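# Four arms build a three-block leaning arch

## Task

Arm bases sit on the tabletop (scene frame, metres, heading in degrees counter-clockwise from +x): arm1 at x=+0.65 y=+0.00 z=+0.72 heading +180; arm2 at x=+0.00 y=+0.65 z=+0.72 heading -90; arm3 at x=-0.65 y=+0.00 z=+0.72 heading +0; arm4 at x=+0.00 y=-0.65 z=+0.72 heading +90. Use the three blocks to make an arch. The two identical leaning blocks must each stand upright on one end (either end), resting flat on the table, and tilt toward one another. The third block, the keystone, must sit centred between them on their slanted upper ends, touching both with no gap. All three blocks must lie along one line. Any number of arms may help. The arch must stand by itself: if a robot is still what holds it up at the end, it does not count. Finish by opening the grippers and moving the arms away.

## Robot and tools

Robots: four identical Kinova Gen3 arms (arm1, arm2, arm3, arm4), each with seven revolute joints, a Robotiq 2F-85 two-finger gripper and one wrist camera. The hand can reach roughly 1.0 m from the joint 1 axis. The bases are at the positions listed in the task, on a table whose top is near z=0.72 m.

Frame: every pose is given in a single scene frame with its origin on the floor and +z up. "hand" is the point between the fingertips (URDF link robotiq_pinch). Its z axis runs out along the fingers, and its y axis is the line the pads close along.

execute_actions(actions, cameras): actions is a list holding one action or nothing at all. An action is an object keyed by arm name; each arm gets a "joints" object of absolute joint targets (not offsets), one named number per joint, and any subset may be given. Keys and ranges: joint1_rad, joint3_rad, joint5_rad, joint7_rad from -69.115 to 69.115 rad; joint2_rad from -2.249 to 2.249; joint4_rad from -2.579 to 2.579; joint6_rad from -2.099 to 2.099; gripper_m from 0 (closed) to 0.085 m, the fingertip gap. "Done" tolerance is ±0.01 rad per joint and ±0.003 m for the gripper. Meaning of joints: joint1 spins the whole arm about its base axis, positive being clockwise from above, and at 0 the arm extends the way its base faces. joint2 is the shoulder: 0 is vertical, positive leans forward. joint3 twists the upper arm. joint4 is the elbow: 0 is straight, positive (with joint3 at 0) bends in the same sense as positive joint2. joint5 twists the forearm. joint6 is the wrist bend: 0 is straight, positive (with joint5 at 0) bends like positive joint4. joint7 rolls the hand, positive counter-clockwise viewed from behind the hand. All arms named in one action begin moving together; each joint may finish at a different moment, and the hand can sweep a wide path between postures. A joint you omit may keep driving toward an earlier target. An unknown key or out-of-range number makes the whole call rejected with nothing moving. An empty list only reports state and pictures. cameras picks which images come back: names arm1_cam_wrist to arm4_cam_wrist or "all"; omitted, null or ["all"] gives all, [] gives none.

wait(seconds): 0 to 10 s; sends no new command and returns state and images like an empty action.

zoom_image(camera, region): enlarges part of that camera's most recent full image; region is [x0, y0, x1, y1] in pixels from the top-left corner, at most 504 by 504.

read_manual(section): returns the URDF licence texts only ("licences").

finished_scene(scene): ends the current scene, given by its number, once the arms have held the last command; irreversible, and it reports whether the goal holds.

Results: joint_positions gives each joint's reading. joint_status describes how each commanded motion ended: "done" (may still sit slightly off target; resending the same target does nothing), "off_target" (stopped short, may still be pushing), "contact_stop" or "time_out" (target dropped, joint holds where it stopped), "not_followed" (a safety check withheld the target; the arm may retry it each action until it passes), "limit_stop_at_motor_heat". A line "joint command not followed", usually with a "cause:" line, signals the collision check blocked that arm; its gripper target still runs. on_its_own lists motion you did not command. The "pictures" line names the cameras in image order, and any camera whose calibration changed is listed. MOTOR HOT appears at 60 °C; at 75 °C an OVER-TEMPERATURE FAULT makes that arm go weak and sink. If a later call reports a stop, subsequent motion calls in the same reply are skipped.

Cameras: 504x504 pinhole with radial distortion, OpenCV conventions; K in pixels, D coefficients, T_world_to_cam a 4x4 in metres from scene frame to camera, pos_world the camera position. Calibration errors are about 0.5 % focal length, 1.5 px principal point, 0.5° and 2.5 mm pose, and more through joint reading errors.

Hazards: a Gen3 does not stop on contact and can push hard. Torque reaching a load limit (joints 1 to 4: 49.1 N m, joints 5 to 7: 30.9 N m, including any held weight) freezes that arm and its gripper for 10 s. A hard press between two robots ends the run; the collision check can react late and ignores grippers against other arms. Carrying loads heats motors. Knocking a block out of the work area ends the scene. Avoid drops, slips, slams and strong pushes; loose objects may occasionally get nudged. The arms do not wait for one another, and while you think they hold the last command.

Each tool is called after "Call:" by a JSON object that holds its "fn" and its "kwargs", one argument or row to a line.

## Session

Call:
{"fn": "execute_actions", "kwargs": {
  "actions": []
}}

Scene clock: 0.00 s.
Motor temperatures (°C, as the motors report them): arm1=[36 35 31 36 40 43 44] | arm2=[41 37 33 36 42 41 45] | arm3=[34 34 34 34 38 40 42] | arm4=[34 33 34 38 40 40 45]
arm1.joint_positions: joint1_rad=-0.006 joint2_rad=-0.394 joint3_rad=-0.078 joint4_rad=+1.513 joint5_rad=-0.033 joint6_rad=+2.024 joint7_rad=+1.481 gripper_m=+0.085
arm1.joint_status: not commanded
arm1.hand: x=+0.5313 y=+0.0005 z=+1.2996 quat_wxyz=(+0.000, +1.000, -0.002, +0.002) (m; scene frame)
arm2.joint_positions: joint1_rad=-0.007 joint2_rad=-0.395 joint3_rad=-0.076 joint4_rad=+1.512 joint5_rad=-0.031 joint6_rad=+2.023 joint7_rad=+1.481 gripper_m=+0.085
arm2.joint_status: not commanded
arm2.hand: x=+0.0009 y=+0.5243 z=+1.2853 quat_wxyz=(+0.005, -0.702, -0.712, -0.004) (m; scene frame)
arm3.joint_positions: joint1_rad=-0.007 joint2_rad=-0.397 joint3_rad=-0.075 joint4_rad=+1.509 joint5_rad=-0.031 joint6_rad=+2.026 joint7_rad=+1.475 gripper_m=+0.085
arm3.joint_status: not commanded
arm3.hand: x=-0.5360 y=+0.0093 z=+1.3071 quat_wxyz=(-0.005, +0.022, -1.000, +0.004) (m; scene frame)
arm4.joint_positions: joint1_rad=-0.010 joint2_rad=-0.398 joint3_rad=-0.075 joint4_rad=+1.509 joint5_rad=-0.031 joint6_rad=+2.027 joint7_rad=+1.478 gripper_m=+0.085
arm4.joint_status: not commanded
arm4.hand: x=+0.0005 y=-0.5325 z=+1.3119 quat_wxyz=(-0.002, +0.707, -0.707, +0.000) (m; scene frame)
pictures: arm1_cam_wrist, arm2_cam_wrist, arm3_cam_wrist, arm4_cam_wrist
Images, in order (width x height): arm1_cam_wrist 504x504, arm2_cam_wrist 504x504, arm3_cam_wrist 504x504, arm4_cam_wrist 504x504.

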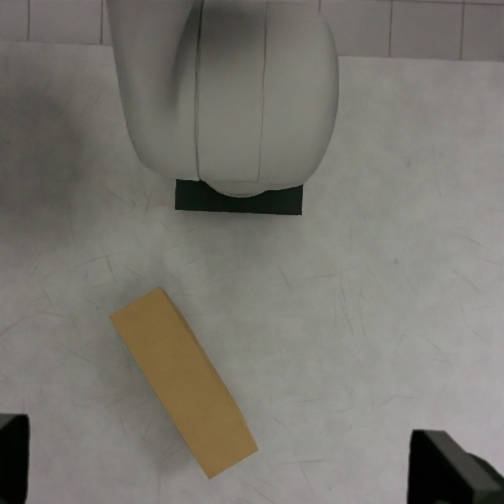

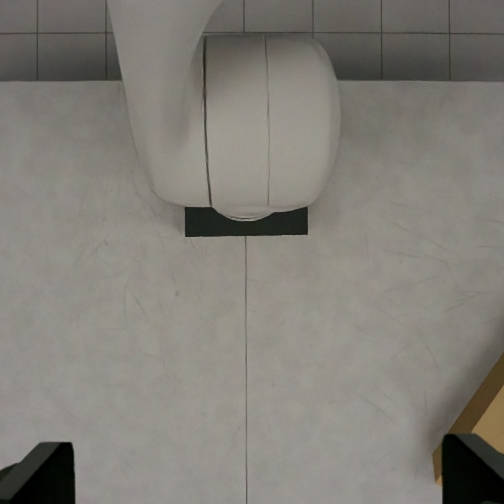

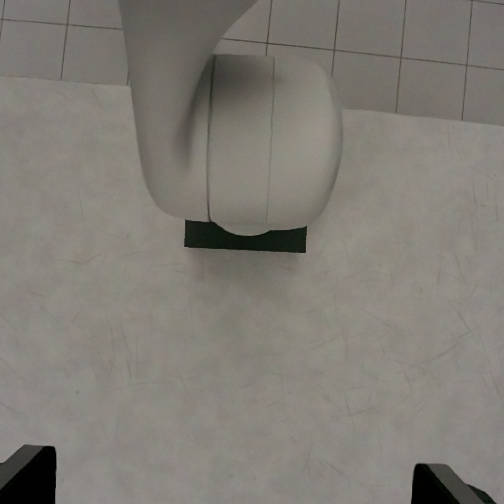

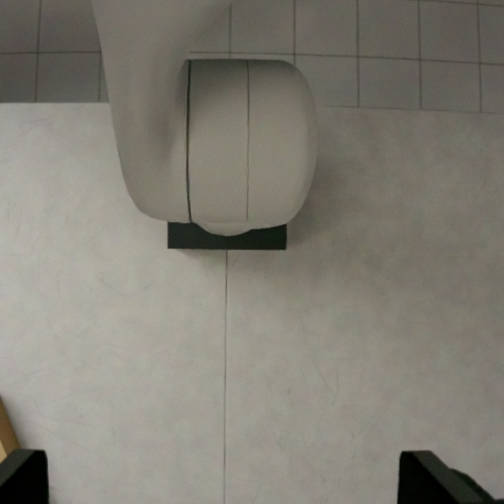

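Call:
{"fn": "execute_actions", "kwargs": {
  "actions": [
    {"arm1": {"joints": {"joint1_rad": 0.14, "joint2_rad": 0.2485, "joint4_rad": 2.4333, "joint6_rad": 0.4598, "joint7_rad": 2.22}}, "arm2": {"joints": {"joint1_rad": -0.87, "joint2_rad": 0.29, "joint4_rad": 0.878, "joint6_rad": 1.973}}, "arm4": {"joints": {"joint1_rad": 0.82, "joint2_rad": 0.29, "joint4_rad": 0.878, "joint6_rad": 1.973}}, "arm3": {"joints": {"joint1_rad": 0.0, "joint2_rad": -0.643, "joint4_rad": 2.493, "joint6_rad": 0.40}}}
  ],
  "cameras": ["arm1_cam_wrist", "arm2_cam_wrist", "arm4_cam_wrist"]
}}

Scene clock: 2.93 s.
Motor temperatures (°C, as the motors report them): arm1=[36 35 31 36 40 43 44] | arm2=[41 37 33 36 42 41 45] | arm3=[34 34 34 34 38 40 42] | arm4=[34 33 34 38 40 40 45]
arm1.joint_positions: joint1_rad=+0.140 joint2_rad=+0.248 joint3_rad=-0.078 joint4_rad=+2.433 joint5_rad=-0.033 joint6_rad=+0.460 joint7_rad=+2.220 gripper_m=+0.085
arm1.joint_status: all done
arm1.hand: x=+0.4114 y=+0.0338 z=+0.9001 quat_wxyz=(+0.016, +0.962, +0.271, -0.006) (m; scene frame)
arm2.joint_positions: joint1_rad=-0.870 joint2_rad=+0.290 joint3_rad=-0.076 joint4_rad=+0.878 joint5_rad=-0.031 joint6_rad=+1.973 joint7_rad=+1.481 gripper_m=+0.085
arm2.joint_status: all done
arm2.hand: x=+0.3218 y=+0.3929 z=+1.2841 quat_wxyz=(-0.005, -0.339, -0.940, -0.030) (m; scene frame)
arm3.joint_positions: joint1_rad=+0.000 joint2_rad=-0.643 joint3_rad=-0.075 joint4_rad=+2.493 joint5_rad=-0.031 joint6_rad=+0.400 joint7_rad=+1.475 gripper_m=+0.085
arm3.joint_status: all done
arm3.hand: x=-0.3630 y=+0.0165 z=+1.1470 quat_wxyz=(-0.433, +0.008, -0.901, -0.032) (m; scene frame)
arm4.joint_positions: joint1_rad=+0.820 joint2_rad=+0.290 joint3_rad=-0.075 joint4_rad=+0.878 joint5_rad=-0.031 joint6_rad=+1.973 joint7_rad=+1.478 gripper_m=+0.085
arm4.joint_status: all done
arm4.hand: x=+0.2930 y=-0.3665 z=+1.3113 quat_wxyz=(+0.010, +0.362, -0.932, -0.023) (m; scene frame)
pictures: arm1_cam_wrist, arm2_cam_wrist, arm4_cam_wrist
camera_calibration (this result's frames):
arm1_cam_wrist: T_world_to_cam=[[0.564058, -0.824951, 0.0359736, -0.241177], [-0.825577, -0.562561, 0.0441322, 0.372958], [-0.0161696, -0.0545921, -0.998378, 1.05486], [0, 0, 0, 1]] pos_world=[0.461, 0.0684396, 1.04537]
arm2_cam_wrist: T_world_to_cam=[[0.662593, 0.747496, 0.0471182, -0.558659], [0.747827, -0.663752, 0.0137193, 0.0522079], [0.0415299, 0.0261459, -0.998795, 1.40508], [0, 0, 0, 1]] pos_world=[0.272768, 0.415511, 1.42899]
arm4_cam_wrist: T_world_to_cam=[[-0.679344, 0.725514, 0.110097, 0.312364], [0.730498, 0.682874, 0.00749657, 0.0808691], [-0.0697433, 0.0855183, -0.993893, 1.50315], [0, 0, 0, 1]] pos_world=[0.257962, -0.410394, 1.45897]
Images, in order (width x height): arm1_cam_wrist 504x504, arm2_cam_wrist 504x504, arm4_cam_wrist 504x504.

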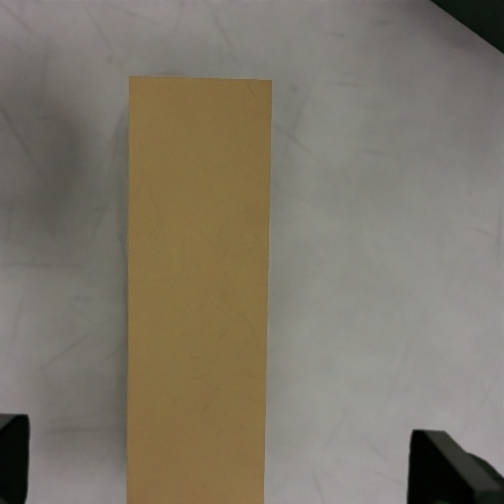

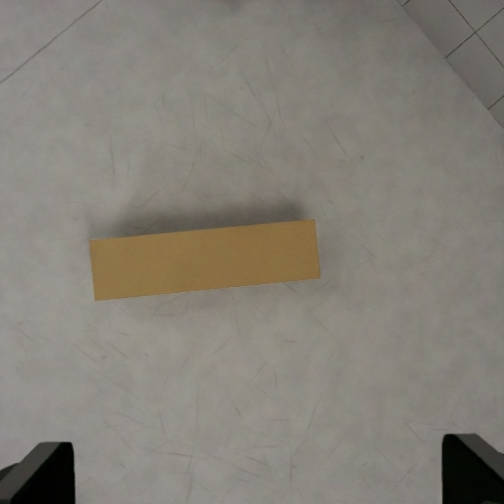

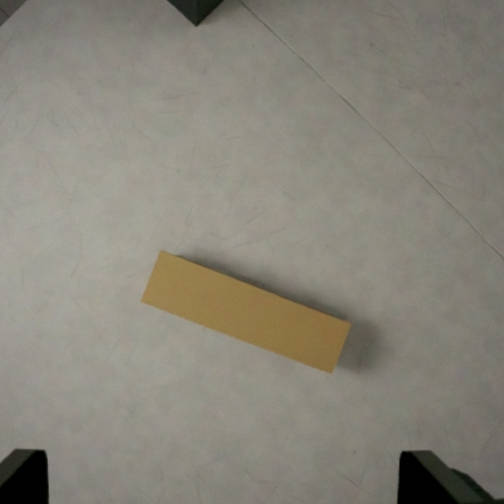

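Call:
{"fn": "execute_actions", "kwargs": {
  "actions": [
    {"arm1": {"joints": {"joint1_rad": 0.186, "joint2_rad": 0.8435, "joint4_rad": 2.4892, "joint6_rad": -0.1911, "joint7_rad": 2.254}}, "arm2": {"joints": {"joint1_rad": -0.833, "joint2_rad": 0.4227, "joint4_rad": 2.0253, "joint6_rad": 0.6936, "joint7_rad": 0.041}}, "arm4": {"joints": {"joint1_rad": 0.70, "joint2_rad": 0.5696, "joint4_rad": 1.8663, "joint6_rad": 0.7057, "joint7_rad": 2.563}}}
  ],
  "cameras": ["arm1_cam_wrist", "arm2_cam_wrist", "arm4_cam_wrist"]
}}

Scene clock: 6.30 s.
Motor temperatures (°C, as the motors report them): arm1=[36 35 31 36 40 43 44] | arm2=[41 37 33 36 42 41 45] | arm3=[34 34 34 34 38 40 42] | arm4=[34 33 34 38 40 40 45]
arm1.joint_positions: joint1_rad=+0.186 joint2_rad=+0.843 joint3_rad=-0.078 joint4_rad=+2.489 joint5_rad=-0.033 joint6_rad=-0.191 joint7_rad=+2.254 gripper_m=+0.085
arm1.joint_status: all done
arm1.hand: x=+0.4011 y=+0.0426 z=+0.7450 quat_wxyz=(+0.024, +0.967, +0.252, -0.010) (m; scene frame)
arm2.joint_positions: joint1_rad=-0.833 joint2_rad=+0.423 joint3_rad=-0.076 joint4_rad=+2.025 joint5_rad=-0.031 joint6_rad=+0.694 joint7_rad=+0.041 gripper_m=+0.085
arm2.joint_status: all done
arm2.hand: x=+0.2876 y=+0.4126 z=+0.9000 quat_wxyz=(+0.016, -0.893, -0.449, -0.026) (m; scene frame)
arm3.joint_positions: joint1_rad=+0.000 joint2_rad=-0.643 joint3_rad=-0.075 joint4_rad=+2.493 joint5_rad=-0.031 joint6_rad=+0.400 joint7_rad=+1.475 gripper_m=+0.085
arm3.joint_status: not commanded
arm3.hand: x=-0.3630 y=+0.0165 z=+1.1471 quat_wxyz=(-0.433, +0.008, -0.901, -0.032) (m; scene frame)
arm4.joint_positions: joint1_rad=+0.700 joint2_rad=+0.570 joint3_rad=-0.075 joint4_rad=+1.866 joint5_rad=-0.031 joint6_rad=+0.706 joint7_rad=+2.563 gripper_m=+0.085
arm4.joint_status: all done
arm4.hand: x=+0.2645 y=-0.3123 z=+0.9001 quat_wxyz=(-0.001, +0.814, -0.580, -0.030) (m; scene frame)
pictures: arm1_cam_wrist, arm2_cam_wrist, arm4_cam_wrist
camera_calibration (this result's frames):
arm1_cam_wrist: T_world_to_cam=[[0.532024, -0.845333, 0.0485974, -0.218153], [-0.846439, -0.529464, 0.0566369, 0.373881], [-0.0221464, -0.071267, -0.997211, 0.902635], [0, 0, 0, 1]] pos_world=[0.452521, 0.077873, 0.889544]
arm2_cam_wrist: T_world_to_cam=[[0.784063, -0.620331, -0.0208345, 0.0579338], [-0.620658, -0.783302, -0.0349634, 0.582918], [0.00536919, 0.0403447, -0.999171, 1.02714], [0, 0, 0, 1]] pos_world=[0.310854, 0.451099, 1.04788]
arm4_cam_wrist: T_world_to_cam=[[-0.936388, -0.338477, 0.092792, 0.0501722], [-0.334011, 0.940624, 0.0605255, 0.3821], [-0.107769, 0.0256819, -0.993844, 1.07919], [0, 0, 0, 1]] pos_world=[0.290909, -0.370146, 1.04476]
Images, in order (width x height): arm1_cam_wrist 504x504, arm2_cam_wrist 504x504, arm4_cam_wrist 504x504.

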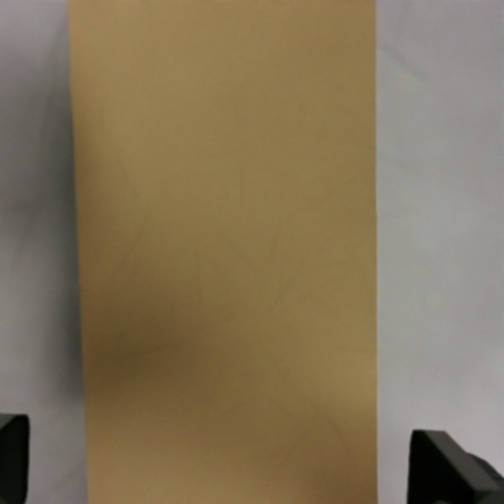

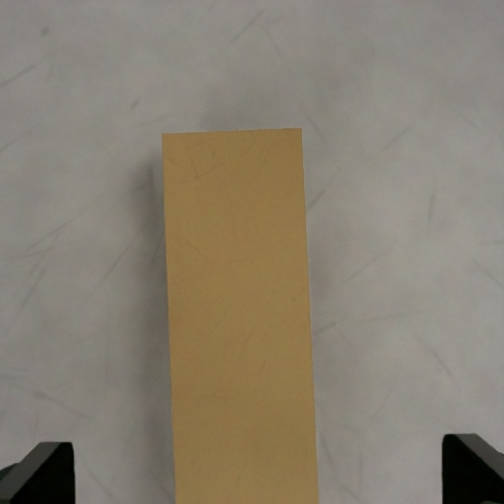

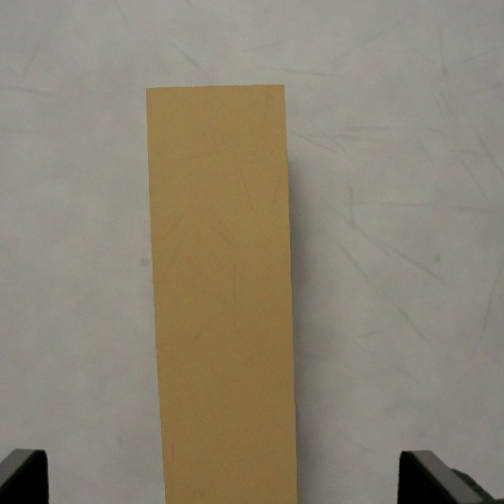

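Call:
{"fn": "execute_actions", "kwargs": {
  "actions": [
    {"arm1": {"joints": {"gripper_m": 0.0}}, "arm2": {"joints": {"joint2_rad": 0.7804, "joint4_rad": 2.1399, "joint6_rad": 0.2213, "joint7_rad": 0.079}}, "arm4": {"joints": {"joint1_rad": 0.694, "joint2_rad": 0.894, "joint4_rad": 1.9289, "joint6_rad": 0.3187, "joint7_rad": 2.597}}}
  ],
  "cameras": ["arm2_cam_wrist", "arm4_cam_wrist"]
}}

Scene clock: 8.37 s.
Motor temperatures (°C, as the motors report them): arm1=[36 35 31 36 40 43 44] | arm2=[41 37 33 36 42 41 45] | arm3=[34 34 34 34 38 40 42] | arm4=[34 33 34 38 40 40 45]
arm1.joint_positions: joint1_rad=+0.186 joint2_rad=+0.840 joint3_rad=-0.078 joint4_rad=+2.491 joint5_rad=-0.033 joint6_rad=-0.190 joint7_rad=+2.254 gripper_m=+0.057
arm1.joint_status: gripper_m off_target (ended at +0.057, target +0.000)
arm1.hand: x=+0.4013 y=+0.0425 z=+0.7461 quat_wxyz=(+0.023, +0.967, +0.253, -0.011) (m; scene frame)
arm2.joint_positions: joint1_rad=-0.833 joint2_rad=+0.780 joint3_rad=-0.076 joint4_rad=+2.140 joint5_rad=-0.031 joint6_rad=+0.221 joint7_rad=+0.079 gripper_m=+0.085
arm2.joint_status: all done
arm2.hand: x=+0.2824 y=+0.4213 z=+0.7505 quat_wxyz=(+0.018, -0.889, -0.457, -0.031) (m; scene frame)
arm3.joint_positions: joint1_rad=+0.000 joint2_rad=-0.643 joint3_rad=-0.075 joint4_rad=+2.493 joint5_rad=-0.031 joint6_rad=+0.400 joint7_rad=+1.475 gripper_m=+0.085
arm3.joint_status: not commanded
arm3.hand: x=-0.3630 y=+0.0165 z=+1.1471 quat_wxyz=(-0.433, +0.008, -0.901, -0.032) (m; scene frame)
arm4.joint_positions: joint1_rad=+0.694 joint2_rad=+0.894 joint3_rad=-0.075 joint4_rad=+1.929 joint5_rad=-0.031 joint6_rad=+0.319 joint7_rad=+2.597 gripper_m=+0.085
arm4.joint_status: all done
arm4.hand: x=+0.2583 y=-0.3126 z=+0.7502 quat_wxyz=(-0.002, +0.819, -0.573, -0.034) (m; scene frame)
pictures: arm2_cam_wrist, arm4_cam_wrist
camera_calibration (this result's frames):
arm2_cam_wrist: T_world_to_cam=[[0.794158, -0.607431, -0.0184876, 0.0542229], [-0.60759, -0.793023, -0.0441401, 0.588556], [0.012151, 0.0462871, -0.998854, 0.872846], [0, 0, 0, 1]] pos_world=[0.303934, 0.459274, 0.898827]
arm4_cam_wrist: T_world_to_cam=[[-0.929668, -0.355836, 0.0953817, 0.0491302], [-0.350542, 0.934073, 0.0680237, 0.386004], [-0.113299, 0.0298041, -0.993114, 0.931716], [0, 0, 0, 1]] pos_world=[0.286548, -0.370843, 0.894357]
Images, in order (width x height): arm2_cam_wrist 504x504, arm4_cam_wrist 504x504.

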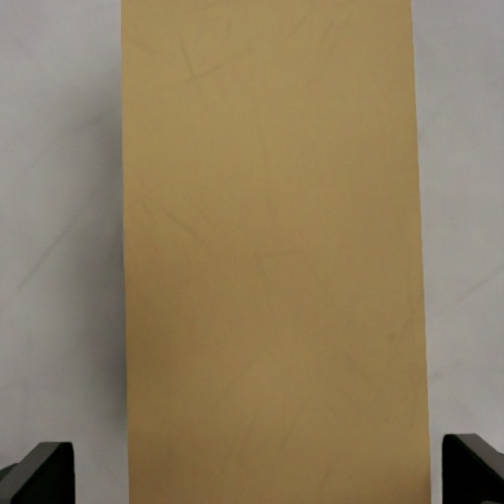

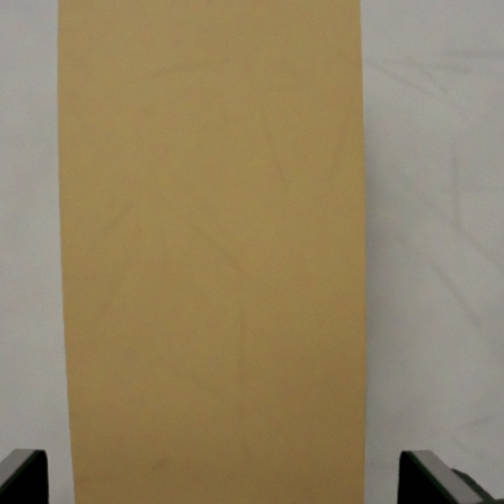

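Call:
{"fn": "execute_actions", "kwargs": {
  "actions": [
    {"arm1": {"joints": {"joint2_rad": -0.0246, "joint3_rad": 0.0, "joint4_rad": 2.2626, "joint5_rad": 0.0, "joint6_rad": 0.9036}}, "arm2": {"joints": {"gripper_m": 0.0}}, "arm4": {"joints": {"gripper_m": 0.0}}}
  ],
  "cameras": []
}}

Call:
{"fn": "execute_actions", "kwargs": {
  "actions": [
    {"arm2": {"joints": {"joint2_rad": 0.2786, "joint4_rad": 1.8345, "joint6_rad": 1.0285}}, "arm4": {"joints": {"joint2_rad": 0.3142, "joint4_rad": 1.8866, "joint6_rad": 0.9408}}}
  ],
  "cameras": []
}}

Call:
{"fn": "execute_actions", "kwargs": {
  "actions": [
    {"arm2": {"joints": {"joint1_rad": -0.032, "joint3_rad": 0.0, "joint5_rad": 0.0, "joint7_rad": 1.5708}}, "arm4": {"joints": {"joint1_rad": -0.032, "joint3_rad": 0.0, "joint5_rad": 0.0, "joint7_rad": 1.5708}}}
  ],
  "cameras": []
}}

Call:
{"fn": "execute_actions", "kwargs": {
  "actions": [
    {"arm2": {"joints": {"joint2_rad": 0.7788, "joint4_rad": 2.4846, "joint6_rad": -1.3434}}, "arm4": {"joints": {"joint2_rad": 0.8828, "joint4_rad": 2.4756, "joint6_rad": -1.4384}}}
  ],
  "cameras": ["arm3_cam_wrist"]
}}

Scene clock: 10.87 s.
Motor temperatures (°C, as the motors report them): arm1=[36 35 31 36 40 43 44] | arm2=[41 37 33 36 42 41 45] | arm3=[34 34 34 34 38 40 42] | arm4=[34 33 34 38 40 40 45]
arm1.joint_positions: joint1_rad=+0.186 joint2_rad=-0.024 joint3_rad=+0.000 joint4_rad=+2.263 joint5_rad=+0.000 joint6_rad=+0.904 joint7_rad=+2.254 gripper_m=+0.057
arm1.joint_status: all done
arm1.hand: x=+0.4248 y=+0.0694 z=+0.9996 quat_wxyz=(+0.000, +0.970, +0.243, +0.001) (m; scene frame)
arm2.joint_positions: joint1_rad=-0.833 joint2_rad=+0.778 joint3_rad=-0.076 joint4_rad=+2.139 joint5_rad=-0.031 joint6_rad=+0.221 joint7_rad=+0.079 gripper_m=+0.058
arm2.joint_status: gripper_m off_target (ended at +0.058, target +0.000)
arm2.hand: x=+0.2834 y=+0.4204 z=+0.7514 quat_wxyz=(+0.016, -0.889, -0.457, -0.032) (m; scene frame)
arm3.joint_positions: joint1_rad=+0.000 joint2_rad=-0.643 joint3_rad=-0.075 joint4_rad=+2.493 joint5_rad=-0.031 joint6_rad=+0.400 joint7_rad=+1.475 gripper_m=+0.085
arm3.joint_status: not commanded
arm3.hand: x=-0.3630 y=+0.0165 z=+1.1471 quat_wxyz=(-0.433, +0.008, -0.901, -0.032) (m; scene frame)
arm4.joint_positions: joint1_rad=+0.694 joint2_rad=+0.892 joint3_rad=-0.075 joint4_rad=+1.929 joint5_rad=-0.031 joint6_rad=+0.319 joint7_rad=+2.597 gripper_m=+0.058
arm4.joint_status: gripper_m off_target (ended at +0.058, target +0.000)
arm4.hand: x=+0.2589 y=-0.3121 z=+0.7512 quat_wxyz=(-0.003, +0.819, -0.573, -0.034) (m; scene frame)
pictures: none
No camera images: the call's "cameras" was empty. Leave "cameras" out to get every camera's image.

Scene clock: 12.70 s.
Motor temperatures (°C, as the motors report them): arm1=[36 35 31 36 40 43 44] | arm2=[41 37 33 36 42 41 45] | arm3=[34 34 34 34 38 40 42] | arm4=[34 33 34 38 40 40 45]
arm1.joint_positions: joint1_rad=+0.186 joint2_rad=-0.024 joint3_rad=+0.000 joint4_rad=+2.263 joint5_rad=+0.000 joint6_rad=+0.904 joint7_rad=+2.254 gripper_m=+0.057
arm1.joint_status: not commanded
arm1.hand: x=+0.4248 y=+0.0694 z=+0.9996 quat_wxyz=(+0.000, +0.970, +0.243, +0.001) (m; scene frame)
arm2.joint_positions: joint1_rad=-0.833 joint2_rad=+0.281 joint3_rad=-0.076 joint4_rad=+1.836 joint5_rad=-0.031 joint6_rad=+1.028 joint7_rad=+0.079 gripper_m=+0.058
arm2.joint_status: all done
arm2.hand: x=+0.2957 y=+0.4046 z=+0.9990 quat_wxyz=(+0.017, -0.881, -0.471, -0.024) (m; scene frame)
arm3.joint_positions: joint1_rad=+0.000 joint2_rad=-0.643 joint3_rad=-0.075 joint4_rad=+2.493 joint5_rad=-0.031 joint6_rad=+0.400 joint7_rad=+1.475 gripper_m=+0.085
arm3.joint_status: not commanded
arm3.hand: x=-0.3630 y=+0.0165 z=+1.1471 quat_wxyz=(-0.433, +0.008, -0.901, -0.032) (m; scene frame)
arm4.joint_positions: joint1_rad=+0.694 joint2_rad=+0.316 joint3_rad=-0.075 joint4_rad=+1.888 joint5_rad=-0.031 joint6_rad=+0.941 joint7_rad=+2.597 gripper_m=+0.058
arm4.joint_status: all done
arm4.hand: x=+0.2351 y=-0.3499 z=+0.9987 quat_wxyz=(+0.000, +0.829, -0.558, -0.024) (m; scene frame)
pictures: none
No camera images: the call's "cameras" was empty. Leave "cameras" out to get every camera's image.

Scene clock: 14.93 s.
Motor temperatures (°C, as the motors report them): arm1=[36 35 31 36 40 43 44] | arm2=[41 37 33 36 42 41 45] | arm3=[34 34 34 34 38 40 42] | arm4=[34 33 34 38 40 40 45]
arm1.joint_positions: joint1_rad=+0.186 joint2_rad=-0.024 joint3_rad=+0.000 joint4_rad=+2.263 joint5_rad=+0.000 joint6_rad=+0.904 joint7_rad=+2.254 gripper_m=+0.057
arm1.joint_status: not commanded
arm1.hand: x=+0.4248 y=+0.0694 z=+0.9996 quat_wxyz=(+0.000, +0.970, +0.243, +0.001) (m; scene frame)
arm2.joint_positions: joint1_rad=-0.032 joint2_rad=+0.281 joint3_rad=+0.000 joint4_rad=+1.836 joint5_rad=+0.000 joint6_rad=+1.029 joint7_rad=+1.571 gripper_m=+0.058
arm2.joint_status: all done
arm2.hand: x=-0.0072 y=+0.2642 z=+0.9967 quat_wxyz=(+0.006, -0.691, -0.723, -0.006) (m; scene frame)
arm3.joint_positions: joint1_rad=+0.000 joint2_rad=-0.643 joint3_rad=-0.075 joint4_rad=+2.493 joint5_rad=-0.031 joint6_rad=+0.400 joint7_rad=+1.475 gripper_m=+0.085
arm3.joint_status: not commanded
arm3.hand: x=-0.3630 y=+0.0165 z=+1.1471 quat_wxyz=(-0.433, +0.008, -0.901, -0.032) (m; scene frame)
arm4.joint_positions: joint1_rad=-0.032 joint2_rad=+0.316 joint3_rad=+0.000 joint4_rad=+1.888 joint5_rad=+0.000 joint6_rad=+0.941 joint7_rad=+1.571 gripper_m=+0.058
arm4.joint_status: all done
arm4.hand: x=+0.0125 y=-0.2681 z=+0.9985 quat_wxyz=(+0.001, +0.718, -0.696, +0.001) (m; scene frame)
pictures: none
No camera images: the call's "cameras" was empty. Leave "cameras" out to get every camera's image.

Scene clock: 17.57 s.
Motor temperatures (°C, as the motors report them): arm1=[36 35 31 36 40 43 44] | arm2=[41 37 33 36 42 41 45] | arm3=[34 34 34 34 38 40 42] | arm4=[34 33 34 38 40 40 45]
arm1.joint_positions: joint1_rad=+0.186 joint2_rad=-0.024 joint3_rad=+0.000 joint4_rad=+2.263 joint5_rad=+0.000 joint6_rad=+0.904 joint7_rad=+2.254 gripper_m=+0.057
arm1.joint_status: not commanded
arm1.hand: x=+0.4248 y=+0.0694 z=+0.9996 quat_wxyz=(+0.000, +0.970, +0.243, +0.001) (m; scene frame)
arm2.joint_positions: joint1_rad=-0.032 joint2_rad=+0.781 joint3_rad=+0.000 joint4_rad=+2.486 joint5_rad=+0.000 joint6_rad=-1.341 joint7_rad=+1.571 gripper_m=+0.058
arm2.joint_status: all done
arm2.hand: x=+0.0003 y=+0.1005 z=+0.9432 quat_wxyz=(-0.409, -0.570, -0.596, +0.390) (m; scene frame)
arm3.joint_positions: joint1_rad=+0.000 joint2_rad=-0.643 joint3_rad=-0.075 joint4_rad=+2.493 joint5_rad=-0.031 joint6_rad=+0.400 joint7_rad=+1.475 gripper_m=+0.085
arm3.joint_status: not commanded
arm3.hand: x=-0.3630 y=+0.0165 z=+1.1471 quat_wxyz=(-0.433, +0.008, -0.901, -0.032) (m; scene frame)
arm4.joint_positions: joint1_rad=-0.032 joint2_rad=+0.885 joint3_rad=+0.000 joint4_rad=+2.477 joint5_rad=+0.000 joint6_rad=-1.436 joint7_rad=+1.571 gripper_m=+0.058
arm4.joint_status: all done
arm4.hand: x=+0.0072 y=-0.1027 z=+0.9471 quat_wxyz=(-0.397, +0.590, -0.571, -0.410) (m; scene frame)
pictures: arm3_cam_wrist
camera_calibration (this result's frames):
arm3_cam_wrist: T_world_to_cam=[[-0.0793429, 0.996667, 0.0189659, -0.0756793], [0.621316, 0.0345657, 0.782798, -0.615285], [0.779533, 0.0738933, -0.621987, 1.14423], [0, 0, 0, 1]] pos_world=[-0.515687, 0.0121435, 1.19478]
Images, in order (width x height): arm3_cam_wrist 504x504.

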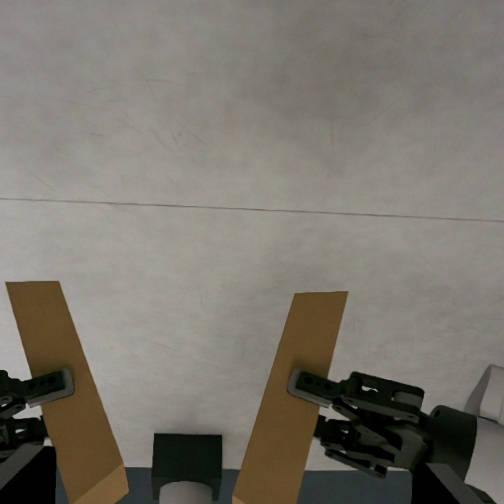

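Call:
{"fn": "execute_actions", "kwargs": {
  "actions": [
    {"arm2": {"joints": {"joint2_rad": 1.2632, "joint4_rad": 2.4043, "joint6_rad": -1.7475}}, "arm4": {"joints": {"joint2_rad": 1.2611, "joint4_rad": 2.386, "joint6_rad": -1.7271}}, "arm1": {"joints": {"joint1_rad": -0.04, "joint2_rad": 0.9229, "joint4_rad": 0.7366, "joint6_rad": 1.4821, "joint7_rad": 3.134}}}
  ],
  "cameras": ["arm3_cam_wrist"]
}}

Scene clock: 20.77 s.
Motor temperatures (°C, as the motors report them): arm1=[36 35 31 36 40 43 44] | arm2=[41 37 33 36 42 41 45] | arm3=[34 34 34 34 38 40 42] | arm4=[34 34 34 38 40 41 45]
arm1.joint_positions: joint1_rad=-0.040 joint2_rad=+0.925 joint3_rad=+0.000 joint4_rad=+0.738 joint5_rad=+0.000 joint6_rad=+1.482 joint7_rad=+3.134 gripper_m=+0.057
arm1.joint_status: all done
arm1.hand: x=+0.0033 y=+0.0028 z=+0.9983 quat_wxyz=(+0.001, +0.698, +0.716, +0.001) (m; scene frame)
arm2.joint_positions: joint1_rad=-0.032 joint2_rad=+1.256 joint3_rad=+0.000 joint4_rad=+2.407 joint5_rad=+0.000 joint6_rad=-1.752 joint7_rad=+1.570 gripper_m=+0.058
arm2.joint_status: all done
arm2.hand: x=-0.0003 y=+0.1140 z=+0.8185 quat_wxyz=(-0.414, -0.567, -0.593, +0.394) (m; scene frame)
arm3.joint_positions: joint1_rad=+0.000 joint2_rad=-0.643 joint3_rad=-0.075 joint4_rad=+2.493 joint5_rad=-0.031 joint6_rad=+0.400 joint7_rad=+1.475 gripper_m=+0.085
arm3.joint_status: not commanded
arm3.hand: x=-0.3630 y=+0.0165 z=+1.1471 quat_wxyz=(-0.433, +0.008, -0.901, -0.032) (m; scene frame)
arm4.joint_positions: joint1_rad=-0.032 joint2_rad=+1.264 joint3_rad=+0.000 joint4_rad=+2.387 joint5_rad=+0.000 joint6_rad=-1.725 joint7_rad=+1.571 gripper_m=+0.058
arm4.joint_status: all done
arm4.hand: x=+0.0075 y=-0.1117 z=+0.8402 quat_wxyz=(-0.397, +0.590, -0.571, -0.410) (m; scene frame)
pictures: arm3_cam_wrist
camera_calibration (this result's frames):
arm3_cam_wrist: T_world_to_cam=[[-0.0793429, 0.996667, 0.018966, -0.0756794], [0.621316, 0.0345657, 0.782798, -0.615285], [0.779533, 0.0738933, -0.621987, 1.14423], [0, 0, 0, 1]] pos_world=[-0.515687, 0.0121435, 1.19478]
Images, in order (width x height): arm3_cam_wrist 504x504.

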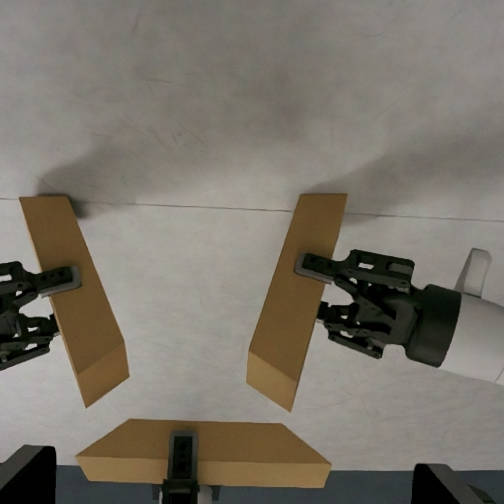

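Call:
{"fn": "zoom_image", "kwargs": {
  "camera": "arm3_cam_wrist",
  "region": [0, 170, 380, 500]
}}

Region (0, 170, 380, 500) of arm3_cam_wrist's 504x504 image, scaled by 1.326; it fills the top 438 rows of this view, and the rest is white.

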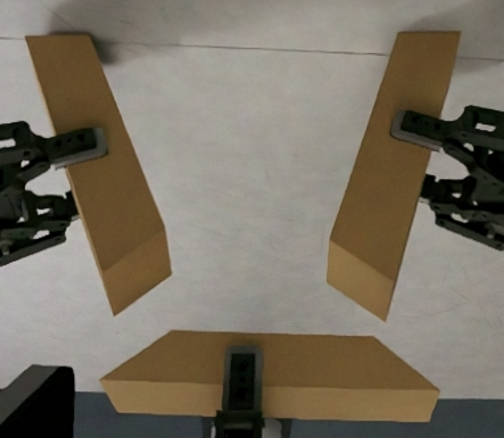

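Call:
{"fn": "execute_actions", "kwargs": {
  "actions": [
    {"arm2": {"joints": {"joint2_rad": 1.1369, "joint4_rad": 2.3887, "joint6_rad": -1.5156}}, "arm4": {"joints": {"joint2_rad": 1.271, "joint6_rad": -1.737}}, "arm1": {"joints": {"joint1_rad": -0.066, "joint2_rad": 0.95, "joint4_rad": 0.82, "joint6_rad": 1.3716, "joint7_rad": 3.108}}}
  ],
  "cameras": ["arm3_cam_wrist"]
}}

Scene clock: 22.43 s.
Motor temperatures (°C, as the motors report them): arm1=[36 36 31 36 40 43 44] | arm2=[41 37 33 36 42 41 45] | arm3=[34 34 34 34 38 40 42] | arm4=[34 34 34 38 40 41 45]
arm1.joint_positions: joint1_rad=-0.066 joint2_rad=+0.952 joint3_rad=+0.000 joint4_rad=+0.821 joint5_rad=+0.000 joint6_rad=+1.372 joint7_rad=+3.108 gripper_m=+0.057
arm1.joint_status: all done
arm1.hand: x=+0.0018 y=-0.0142 z=+0.9547 quat_wxyz=(+0.001, +0.698, +0.716, +0.001) (m; scene frame)
arm2.joint_positions: joint1_rad=-0.032 joint2_rad=+1.139 joint3_rad=+0.000 joint4_rad=+2.389 joint5_rad=+0.000 joint6_rad=-1.514 joint7_rad=+1.571 gripper_m=+0.058
arm2.joint_status: all done
arm2.hand: x=+0.0002 y=+0.1060 z=+0.8164 quat_wxyz=(-0.383, -0.586, -0.613, +0.365) (m; scene frame)
arm3.joint_positions: joint1_rad=+0.000 joint2_rad=-0.643 joint3_rad=-0.075 joint4_rad=+2.493 joint5_rad=-0.031 joint6_rad=+0.400 joint7_rad=+1.475 gripper_m=+0.085
arm3.joint_status: not commanded
arm3.hand: x=-0.3630 y=+0.0165 z=+1.1471 quat_wxyz=(-0.433, +0.008, -0.901, -0.032) (m; scene frame)
arm4.joint_positions: joint1_rad=-0.032 joint2_rad=+1.274 joint3_rad=+0.000 joint4_rad=+2.387 joint5_rad=+0.000 joint6_rad=-1.735 joint7_rad=+1.571 gripper_m=+0.058
arm4.joint_status: all done
arm4.hand: x=+0.0075 y=-0.1131 z=+0.8378 quat_wxyz=(-0.397, +0.590, -0.571, -0.410) (m; scene frame)
pictures: arm3_cam_wrist
camera_calibration (this result's frames):
arm3_cam_wrist: T_world_to_cam=[[-0.079343, 0.996667, 0.018966, -0.0756794], [0.621316, 0.0345657, 0.782798, -0.615285], [0.779533, 0.0738934, -0.621987, 1.14423], [0, 0, 0, 1]] pos_world=[-0.515687, 0.0121435, 1.19478]
Images, in order (width x height): arm3_cam_wrist 504x504.

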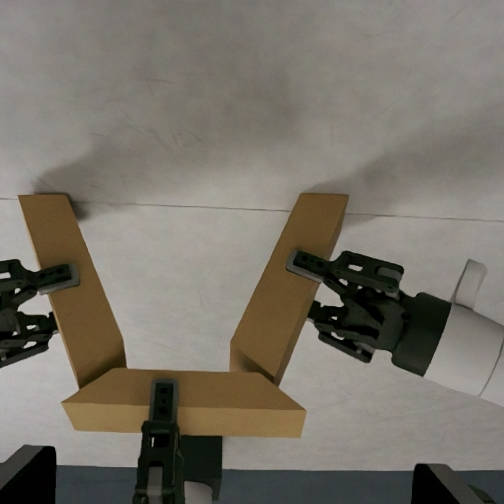

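Call:
{"fn": "execute_actions", "kwargs": {
  "actions": [
    {"arm2": {"joints": {"joint2_rad": 1.2143, "joint4_rad": 2.4097, "joint6_rad": -1.684}}, "arm4": {"joints": {"joint2_rad": 1.3519, "joint4_rad": 2.3875, "joint6_rad": -1.8894}}}
  ],
  "cameras": ["arm3_cam_wrist"]
}}

Scene clock: 23.73 s.
Motor temperatures (°C, as the motors report them): arm1=[36 36 31 36 40 43 44] | arm2=[41 37 33 36 42 41 45] | arm3=[34 34 34 34 38 40 42] | arm4=[34 34 34 38 40 41 45]
arm1.joint_positions: joint1_rad=-0.066 joint2_rad=+0.952 joint3_rad=+0.000 joint4_rad=+0.821 joint5_rad=+0.000 joint6_rad=+1.372 joint7_rad=+3.108 gripper_m=+0.057
arm1.joint_status: not commanded
arm1.hand: x=+0.0018 y=-0.0142 z=+0.9547 quat_wxyz=(+0.001, +0.698, +0.716, +0.001) (m; scene frame)
arm2.joint_positions: joint1_rad=-0.032 joint2_rad=+1.217 joint3_rad=+0.000 joint4_rad=+2.410 joint5_rad=+0.000 joint6_rad=-1.682 joint7_rad=+1.571 gripper_m=+0.058
arm2.joint_status: all done
arm2.hand: x=-0.0002 y=+0.1133 z=+0.8187 quat_wxyz=(-0.403, -0.574, -0.600, +0.385) (m; scene frame)
arm3.joint_positions: joint1_rad=+0.000 joint2_rad=-0.643 joint3_rad=-0.075 joint4_rad=+2.493 joint5_rad=-0.031 joint6_rad=+0.400 joint7_rad=+1.475 gripper_m=+0.085
arm3.joint_status: not commanded
arm3.hand: x=-0.3630 y=+0.0165 z=+1.1471 quat_wxyz=(-0.433, +0.008, -0.901, -0.032) (m; scene frame)
arm4.joint_positions: joint1_rad=-0.032 joint2_rad=+1.354 joint3_rad=+0.000 joint4_rad=+2.388 joint5_rad=+0.000 joint6_rad=-1.887 joint7_rad=+1.571 gripper_m=+0.058
arm4.joint_status: all done
arm4.hand: x=+0.0077 y=-0.1195 z=+0.8394 quat_wxyz=(-0.417, +0.575, -0.557, -0.431) (m; scene frame)
pictures: arm3_cam_wrist
camera_calibration (this result's frames):
arm3_cam_wrist: T_world_to_cam=[[-0.079343, 0.996667, 0.0189661, -0.0756795], [0.621316, 0.0345656, 0.782798, -0.615285], [0.779533, 0.0738934, -0.621987, 1.14423], [0, 0, 0, 1]] pos_world=[-0.515687, 0.0121436, 1.19478]
Images, in order (width x height): arm3_cam_wrist 504x504.

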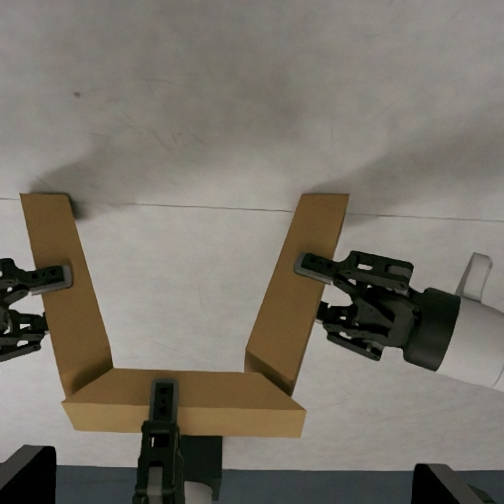

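Call:
{"fn": "execute_actions", "kwargs": {
  "actions": [
    {"arm1": {"joints": {"joint1_rad": -0.076, "joint2_rad": 0.9639, "joint4_rad": 0.877, "joint6_rad": 1.3007, "joint7_rad": 3.098}}}
  ],
  "cameras": ["arm3_cam_wrist"]
}}

Call:
{"fn": "zoom_image", "kwargs": {
  "camera": "arm3_cam_wrist",
  "region": [0, 170, 380, 430]
}}

Scene clock: 24.67 s.
Motor temperatures (°C, as the motors report them): arm1=[36 36 31 36 40 43 44] | arm2=[41 37 33 36 42 41 45] | arm3=[34 34 34 34 38 40 42] | arm4=[34 34 34 38 40 41 45]
arm1.joint_positions: joint1_rad=-0.076 joint2_rad=+0.961 joint3_rad=+0.000 joint4_rad=+0.876 joint5_rad=+0.000 joint6_rad=+1.302 joint7_rad=+3.098 gripper_m=+0.057
arm1.joint_status: all done
arm1.hand: x=+0.0028 y=-0.0201 z=+0.9322 quat_wxyz=(-0.001, +0.698, +0.716, -0.001) (m; scene frame)
arm2.joint_positions: joint1_rad=-0.032 joint2_rad=+1.218 joint3_rad=+0.000 joint4_rad=+2.411 joint5_rad=+0.000 joint6_rad=-1.681 joint7_rad=+1.570 gripper_m=+0.058
arm2.joint_status: not commanded
arm2.hand: x=-0.0003 y=+0.1139 z=+0.8179 quat_wxyz=(-0.403, -0.574, -0.600, +0.384) (m; scene frame)
arm3.joint_positions: joint1_rad=+0.000 joint2_rad=-0.643 joint3_rad=-0.075 joint4_rad=+2.493 joint5_rad=-0.031 joint6_rad=+0.400 joint7_rad=+1.475 gripper_m=+0.085
arm3.joint_status: not commanded
arm3.hand: x=-0.3630 y=+0.0165 z=+1.1471 quat_wxyz=(-0.433, +0.008, -0.901, -0.032) (m; scene frame)
arm4.joint_positions: joint1_rad=-0.032 joint2_rad=+1.357 joint3_rad=+0.000 joint4_rad=+2.389 joint5_rad=+0.000 joint6_rad=-1.885 joint7_rad=+1.571 gripper_m=+0.058
arm4.joint_status: not commanded
arm4.hand: x=+0.0073 y=-0.1208 z=+0.8374 quat_wxyz=(-0.415, +0.576, -0.558, -0.429) (m; scene frame)
pictures: arm3_cam_wrist
camera_calibration (this result's frames):
arm3_cam_wrist: T_world_to_cam=[[-0.079343, 0.996667, 0.018966, -0.0756794], [0.621315, 0.0345657, 0.782798, -0.615285], [0.779533, 0.0738934, -0.621987, 1.14423], [0, 0, 0, 1]] pos_world=[-0.515687, 0.0121436, 1.19478]
Images, in order (width x height): arm3_cam_wrist 504x504.

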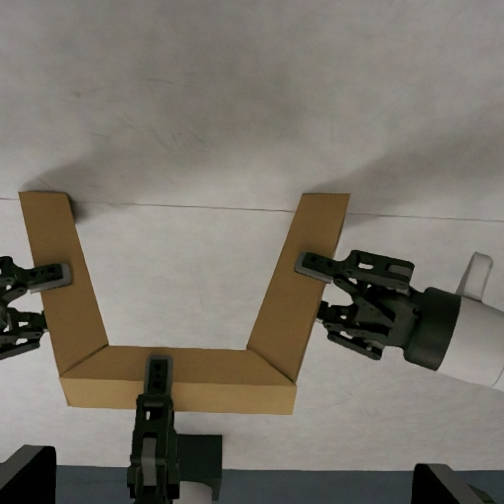

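Region (0, 170, 380, 430) of arm3_cam_wrist's 504x504 image, scaled by 1.326; it fills the top 345 rows of this view, and the rest is white.

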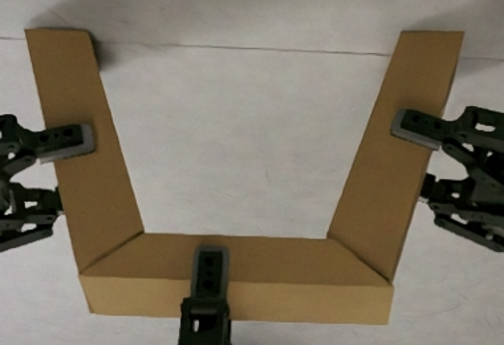

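Fits. Release keystone, then the others.

Call:
{"fn": "execute_actions", "kwargs": {
  "actions": [
    {"arm1": {"joints": {"gripper_m": 0.085}}}
  ],
  "cameras": []
}}

Call:
{"fn": "execute_actions", "kwargs": {
  "actions": [
    {"arm1": {"joints": {"joint2_rad": 0.9229, "joint4_rad": 0.7366, "joint6_rad": 1.4821}}, "arm2": {"joints": {"gripper_m": 0.085}}, "arm4": {"joints": {"gripper_m": 0.085}}}
  ],
  "cameras": ["arm3_cam_wrist"]
}}

Scene clock: 26.07 s.
Motor temperatures (°C, as the motors report them): arm1=[36 36 31 36 40 43 44] | arm2=[41 37 33 36 42 41 45] | arm3=[34 34 34 34 38 40 42] | arm4=[34 34 34 38 40 41 45]
arm1.joint_positions: joint1_rad=-0.076 joint2_rad=+0.964 joint3_rad=+0.000 joint4_rad=+0.877 joint5_rad=+0.000 joint6_rad=+1.301 joint7_rad=+3.098 gripper_m=+0.085
arm1.joint_status: all done
arm1.hand: x=+0.0032 y=-0.0206 z=+0.9297 quat_wxyz=(+0.000, +0.698, +0.716, +0.000) (m; scene frame)
arm2.joint_positions: joint1_rad=-0.032 joint2_rad=+1.218 joint3_rad=+0.000 joint4_rad=+2.411 joint5_rad=+0.000 joint6_rad=-1.681 joint7_rad=+1.571 gripper_m=+0.058
arm2.joint_status: not commanded
arm2.hand: x=-0.0002 y=+0.1139 z=+0.8180 quat_wxyz=(-0.403, -0.574, -0.601, +0.384) (m; scene frame)
arm3.joint_positions: joint1_rad=+0.000 joint2_rad=-0.643 joint3_rad=-0.075 joint4_rad=+2.493 joint5_rad=-0.031 joint6_rad=+0.400 joint7_rad=+1.475 gripper_m=+0.085
arm3.joint_status: not commanded
arm3.hand: x=-0.3630 y=+0.0165 z=+1.1471 quat_wxyz=(-0.433, +0.008, -0.901, -0.032) (m; scene frame)
arm4.joint_positions: joint1_rad=-0.032 joint2_rad=+1.355 joint3_rad=+0.000 joint4_rad=+2.389 joint5_rad=+0.000 joint6_rad=-1.886 joint7_rad=+1.571 gripper_m=+0.058
arm4.joint_status: not commanded
arm4.hand: x=+0.0076 y=-0.1199 z=+0.8388 quat_wxyz=(-0.417, +0.575, -0.557, -0.430) (m; scene frame)
pictures: none
No camera images: the call's "cameras" was empty. Leave "cameras" out to get every camera's image.

Scene clock: 27.30 s.
Motor temperatures (°C, as the motors report them): arm1=[36 36 31 36 40 43 44] | arm2=[41 37 33 36 42 41 45] | arm3=[34 34 34 34 38 40 42] | arm4=[34 34 34 38 40 41 45]
arm1.joint_positions: joint1_rad=-0.076 joint2_rad=+0.923 joint3_rad=+0.000 joint4_rad=+0.737 joint5_rad=+0.000 joint6_rad=+1.482 joint7_rad=+3.098 gripper_m=+0.085
arm1.joint_status: all done
arm1.hand: x=+0.0031 y=-0.0206 z=+0.9997 quat_wxyz=(+0.000, +0.698, +0.716, +0.000) (m; scene frame)
arm2.joint_positions: joint1_rad=-0.032 joint2_rad=+1.214 joint3_rad=+0.000 joint4_rad=+2.410 joint5_rad=+0.000 joint6_rad=-1.684 joint7_rad=+1.571 gripper_m=+0.085
arm2.joint_status: all done
arm2.hand: x=-0.0001 y=+0.1121 z=+0.8208 quat_wxyz=(-0.405, -0.573, -0.599, +0.386) (m; scene frame)
arm3.joint_positions: joint1_rad=+0.000 joint2_rad=-0.643 joint3_rad=-0.075 joint4_rad=+2.493 joint5_rad=-0.031 joint6_rad=+0.400 joint7_rad=+1.475 gripper_m=+0.085
arm3.joint_status: not commanded
arm3.hand: x=-0.3630 y=+0.0165 z=+1.1471 quat_wxyz=(-0.433, +0.008, -0.901, -0.032) (m; scene frame)
arm4.joint_positions: joint1_rad=-0.032 joint2_rad=+1.352 joint3_rad=+0.000 joint4_rad=+2.387 joint5_rad=+0.000 joint6_rad=-1.889 joint7_rad=+1.571 gripper_m=+0.085
arm4.joint_status: all done
arm4.hand: x=+0.0077 y=-0.1184 z=+0.8416 quat_wxyz=(-0.419, +0.574, -0.556, -0.432) (m; scene frame)
pictures: arm3_cam_wrist
camera_calibration (this result's frames):
arm3_cam_wrist: T_world_to_cam=[[-0.079343, 0.996667, 0.0189658, -0.0756792], [0.621316, 0.0345659, 0.782798, -0.615285], [0.779533, 0.0738933, -0.621987, 1.14423], [0, 0, 0, 1]] pos_world=[-0.515687, 0.0121435, 1.19478]
Images, in order (width x height): arm3_cam_wrist 504x504.

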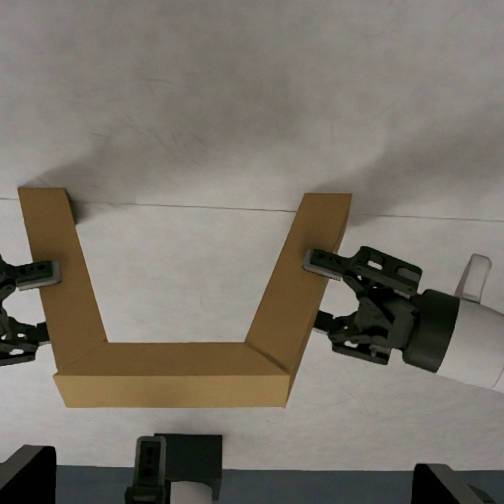

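Call:
{"fn": "execute_actions", "kwargs": {
  "actions": [
    {"arm2": {"joints": {"joint2_rad": 0.5728, "joint4_rad": 2.4997, "joint6_rad": -0.6725}}, "arm4": {"joints": {"joint2_rad": 0.6806, "joint4_rad": 2.5086, "joint6_rad": -0.7892}}, "arm1": {"joints": {"joint2_rad": -0.394, "joint4_rad": 1.513, "joint6_rad": 2.024}}}
  ],
  "cameras": ["arm3_cam_wrist"]
}}

Call:
{"fn": "zoom_image", "kwargs": {
  "camera": "arm3_cam_wrist",
  "region": [0, 170, 380, 430]
}}

Scene clock: 31.13 s.
Motor temperatures (°C, as the motors report them): arm1=[36 36 31 36 40 43 44] | arm2=[41 37 33 36 42 41 45] | arm3=[34 34 34 34 38 40 42] | arm4=[34 34 34 38 40 41 45]
arm1.joint_positions: joint1_rad=-0.076 joint2_rad=-0.394 joint3_rad=+0.000 joint4_rad=+1.513 joint5_rad=+0.000 joint6_rad=+2.024 joint7_rad=+3.098 gripper_m=+0.085
arm1.joint_status: all done
arm1.hand: x=+0.5294 y=+0.0163 z=+1.2996 quat_wxyz=(+0.001, +0.698, +0.716, +0.001) (m; scene frame)
arm2.joint_positions: joint1_rad=-0.032 joint2_rad=+0.573 joint3_rad=+0.000 joint4_rad=+2.500 joint5_rad=+0.000 joint6_rad=-0.673 joint7_rad=+1.571 gripper_m=+0.085
arm2.joint_status: all done
arm2.hand: x=-0.0038 y=+0.1901 z=+0.8763 quat_wxyz=(-0.258, -0.646, -0.676, +0.246) (m; scene frame)
arm3.joint_positions: joint1_rad=+0.000 joint2_rad=-0.643 joint3_rad=-0.075 joint4_rad=+2.493 joint5_rad=-0.031 joint6_rad=+0.400 joint7_rad=+1.475 gripper_m=+0.085
arm3.joint_status: not commanded
arm3.hand: x=-0.3630 y=+0.0165 z=+1.1471 quat_wxyz=(-0.433, +0.008, -0.901, -0.032) (m; scene frame)
arm4.joint_positions: joint1_rad=-0.032 joint2_rad=+0.681 joint3_rad=+0.000 joint4_rad=+2.509 joint5_rad=+0.000 joint6_rad=-0.789 joint7_rad=+1.571 gripper_m=+0.085
arm4.joint_status: all done
arm4.hand: x=+0.0101 y=-0.1914 z=+0.8793 quat_wxyz=(-0.252, +0.670, -0.648, -0.260) (m; scene frame)
pictures: arm3_cam_wrist
camera_calibration (this result's frames):
arm3_cam_wrist: T_world_to_cam=[[-0.079343, 0.996667, 0.0189659, -0.0756793], [0.621316, 0.0345658, 0.782798, -0.615285], [0.779533, 0.0738933, -0.621987, 1.14423], [0, 0, 0, 1]] pos_world=[-0.515687, 0.0121435, 1.19478]
Images, in order (width x height): arm3_cam_wrist 504x504.

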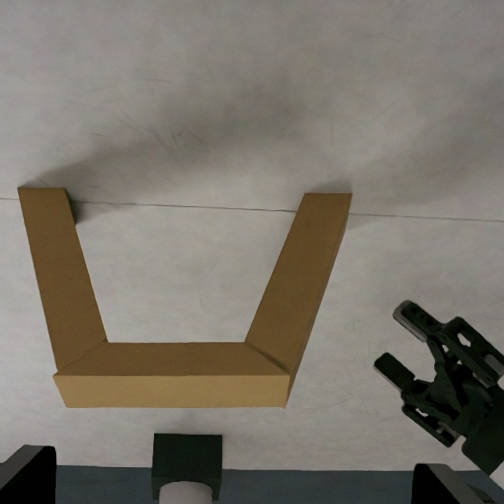

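Region (0, 170, 380, 430) of arm3_cam_wrist's 504x504 image, scaled by 1.326; it fills the top 345 rows of this view, and the rest is white.

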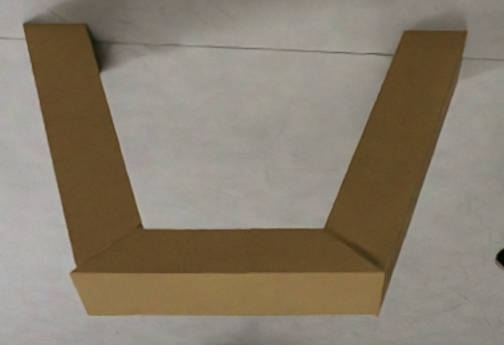

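Call:
{"fn": "execute_actions", "kwargs": {
  "actions": [
    {"arm3": {"joints": {"joint1_rad": 0.22, "joint2_rad": 1.0, "joint4_rad": 2.347, "joint6_rad": -1.35}}}
  ],
  "cameras": ["arm3_cam_wrist"]
}}

Scene clock: 34.33 s.
Motor temperatures (°C, as the motors report them): arm1=[36 36 31 36 40 43 44] | arm2=[41 37 33 36 42 41 45] | arm3=[34 34 34 34 38 40 42] | arm4=[34 34 34 38 40 41 45]
arm1.joint_positions: joint1_rad=-0.076 joint2_rad=-0.394 joint3_rad=+0.000 joint4_rad=+1.513 joint5_rad=+0.000 joint6_rad=+2.024 joint7_rad=+3.098 gripper_m=+0.085
arm1.joint_status: not commanded
arm1.hand: x=+0.5294 y=+0.0163 z=+1.2997 quat_wxyz=(+0.001, +0.698, +0.716, +0.001) (m; scene frame)
arm2.joint_positions: joint1_rad=-0.032 joint2_rad=+0.573 joint3_rad=+0.000 joint4_rad=+2.500 joint5_rad=+0.000 joint6_rad=-0.673 joint7_rad=+1.571 gripper_m=+0.085
arm2.joint_status: not commanded
arm2.hand: x=-0.0038 y=+0.1901 z=+0.8763 quat_wxyz=(-0.258, -0.646, -0.676, +0.246) (m; scene frame)
arm3.joint_positions: joint1_rad=+0.220 joint2_rad=+1.000 joint3_rad=-0.075 joint4_rad=+2.347 joint5_rad=-0.031 joint6_rad=-1.350 joint7_rad=+1.475 gripper_m=+0.085
arm3.joint_status: all done
arm3.hand: x=-0.0870 y=-0.0937 z=+0.8864 quat_wxyz=(-0.546, -0.120, -0.829, -0.004) (m; scene frame)
arm4.joint_positions: joint1_rad=-0.032 joint2_rad=+0.681 joint3_rad=+0.000 joint4_rad=+2.509 joint5_rad=+0.000 joint6_rad=-0.789 joint7_rad=+1.571 gripper_m=+0.085
arm4.joint_status: not commanded
arm4.hand: x=+0.0101 y=-0.1914 z=+0.8793 quat_wxyz=(-0.252, +0.670, -0.648, -0.260) (m; scene frame)
pictures: arm3_cam_wrist
camera_calibration (this result's frames):
arm3_cam_wrist: T_world_to_cam=[[0.167937, 0.981038, 0.0967514, 0.0121031], [0.383879, -0.155479, 0.910199, -0.730294], [0.907983, -0.115716, -0.402711, 0.574117], [0, 0, 0, 1]] pos_world=[-0.242977, -0.0589845, 0.894746]
Images, in order (width x height): arm3_cam_wrist 504x504.

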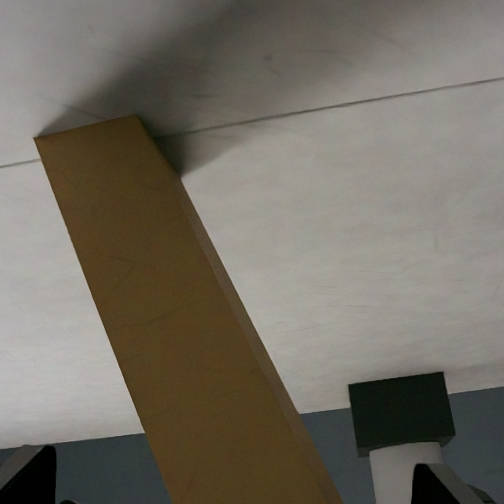

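Call:
{"fn": "execute_actions", "kwargs": {
  "actions": [
    {"arm3": {"joints": {"joint1_rad": 0.0, "joint2_rad": -0.643, "joint4_rad": 2.493, "joint6_rad": 0.40}}, "arm2": {"joints": {"joint2_rad": -0.394, "joint4_rad": 1.513, "joint6_rad": 2.024}}, "arm4": {"joints": {"joint2_rad": -0.394, "joint4_rad": 1.513, "joint6_rad": 2.024}}}
  ],
  "cameras": ["arm3_cam_wrist"]
}}

Call:
{"fn": "finished_scene", "kwargs": {
  "scene": 2
}}

Scene clock: 37.67 s.
Motor temperatures (°C, as the motors report them): arm1=[36 36 31 36 40 43 44] | arm2=[41 37 33 36 42 41 45] | arm3=[34 34 34 34 38 40 42] | arm4=[34 34 34 38 40 41 45]
arm1.joint_positions: joint1_rad=-0.076 joint2_rad=-0.394 joint3_rad=+0.000 joint4_rad=+1.513 joint5_rad=+0.000 joint6_rad=+2.024 joint7_rad=+3.098 gripper_m=+0.085
arm1.joint_status: not commanded
arm1.hand: x=+0.5294 y=+0.0163 z=+1.2997 quat_wxyz=(+0.001, +0.698, +0.716, +0.001) (m; scene frame)
arm2.joint_positions: joint1_rad=-0.032 joint2_rad=-0.394 joint3_rad=+0.000 joint4_rad=+1.513 joint5_rad=+0.000 joint6_rad=+2.024 joint7_rad=+1.571 gripper_m=+0.085
arm2.joint_status: all done
arm2.hand: x=-0.0195 y=+0.5234 z=+1.2848 quat_wxyz=(+0.005, -0.691, -0.723, -0.006) (m; scene frame)
arm3.joint_positions: joint1_rad=+0.000 joint2_rad=-0.643 joint3_rad=-0.075 joint4_rad=+2.493 joint5_rad=-0.031 joint6_rad=+0.400 joint7_rad=+1.475 gripper_m=+0.085
arm3.joint_status: all done
arm3.hand: x=-0.3630 y=+0.0165 z=+1.1470 quat_wxyz=(-0.433, +0.008, -0.901, -0.032) (m; scene frame)
arm4.joint_positions: joint1_rad=-0.032 joint2_rad=-0.394 joint3_rad=+0.000 joint4_rad=+1.513 joint5_rad=+0.000 joint6_rad=+2.024 joint7_rad=+1.571 gripper_m=+0.085
arm4.joint_status: all done
arm4.hand: x=+0.0209 y=-0.5304 z=+1.3103 quat_wxyz=(+0.000, +0.718, -0.696, +0.001) (m; scene frame)
pictures: arm3_cam_wrist
camera_calibration (this result's frames):
arm3_cam_wrist: T_world_to_cam=[[-0.0793332, 0.996668, 0.0189673, -0.0756744], [0.621351, 0.0345619, 0.78277, -0.615231], [0.779506, 0.0738849, -0.622022, 1.14426], [0, 0, 0, 1]] pos_world=[-0.515682, 0.0121426, 1.19477]
Images, in order (width x height): arm3_cam_wrist 504x504.

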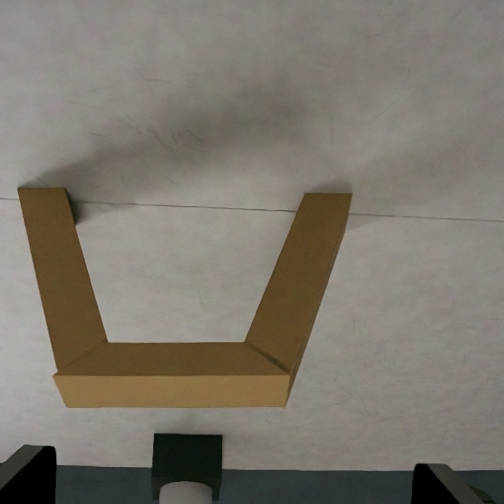

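The scene is finished: the task was done.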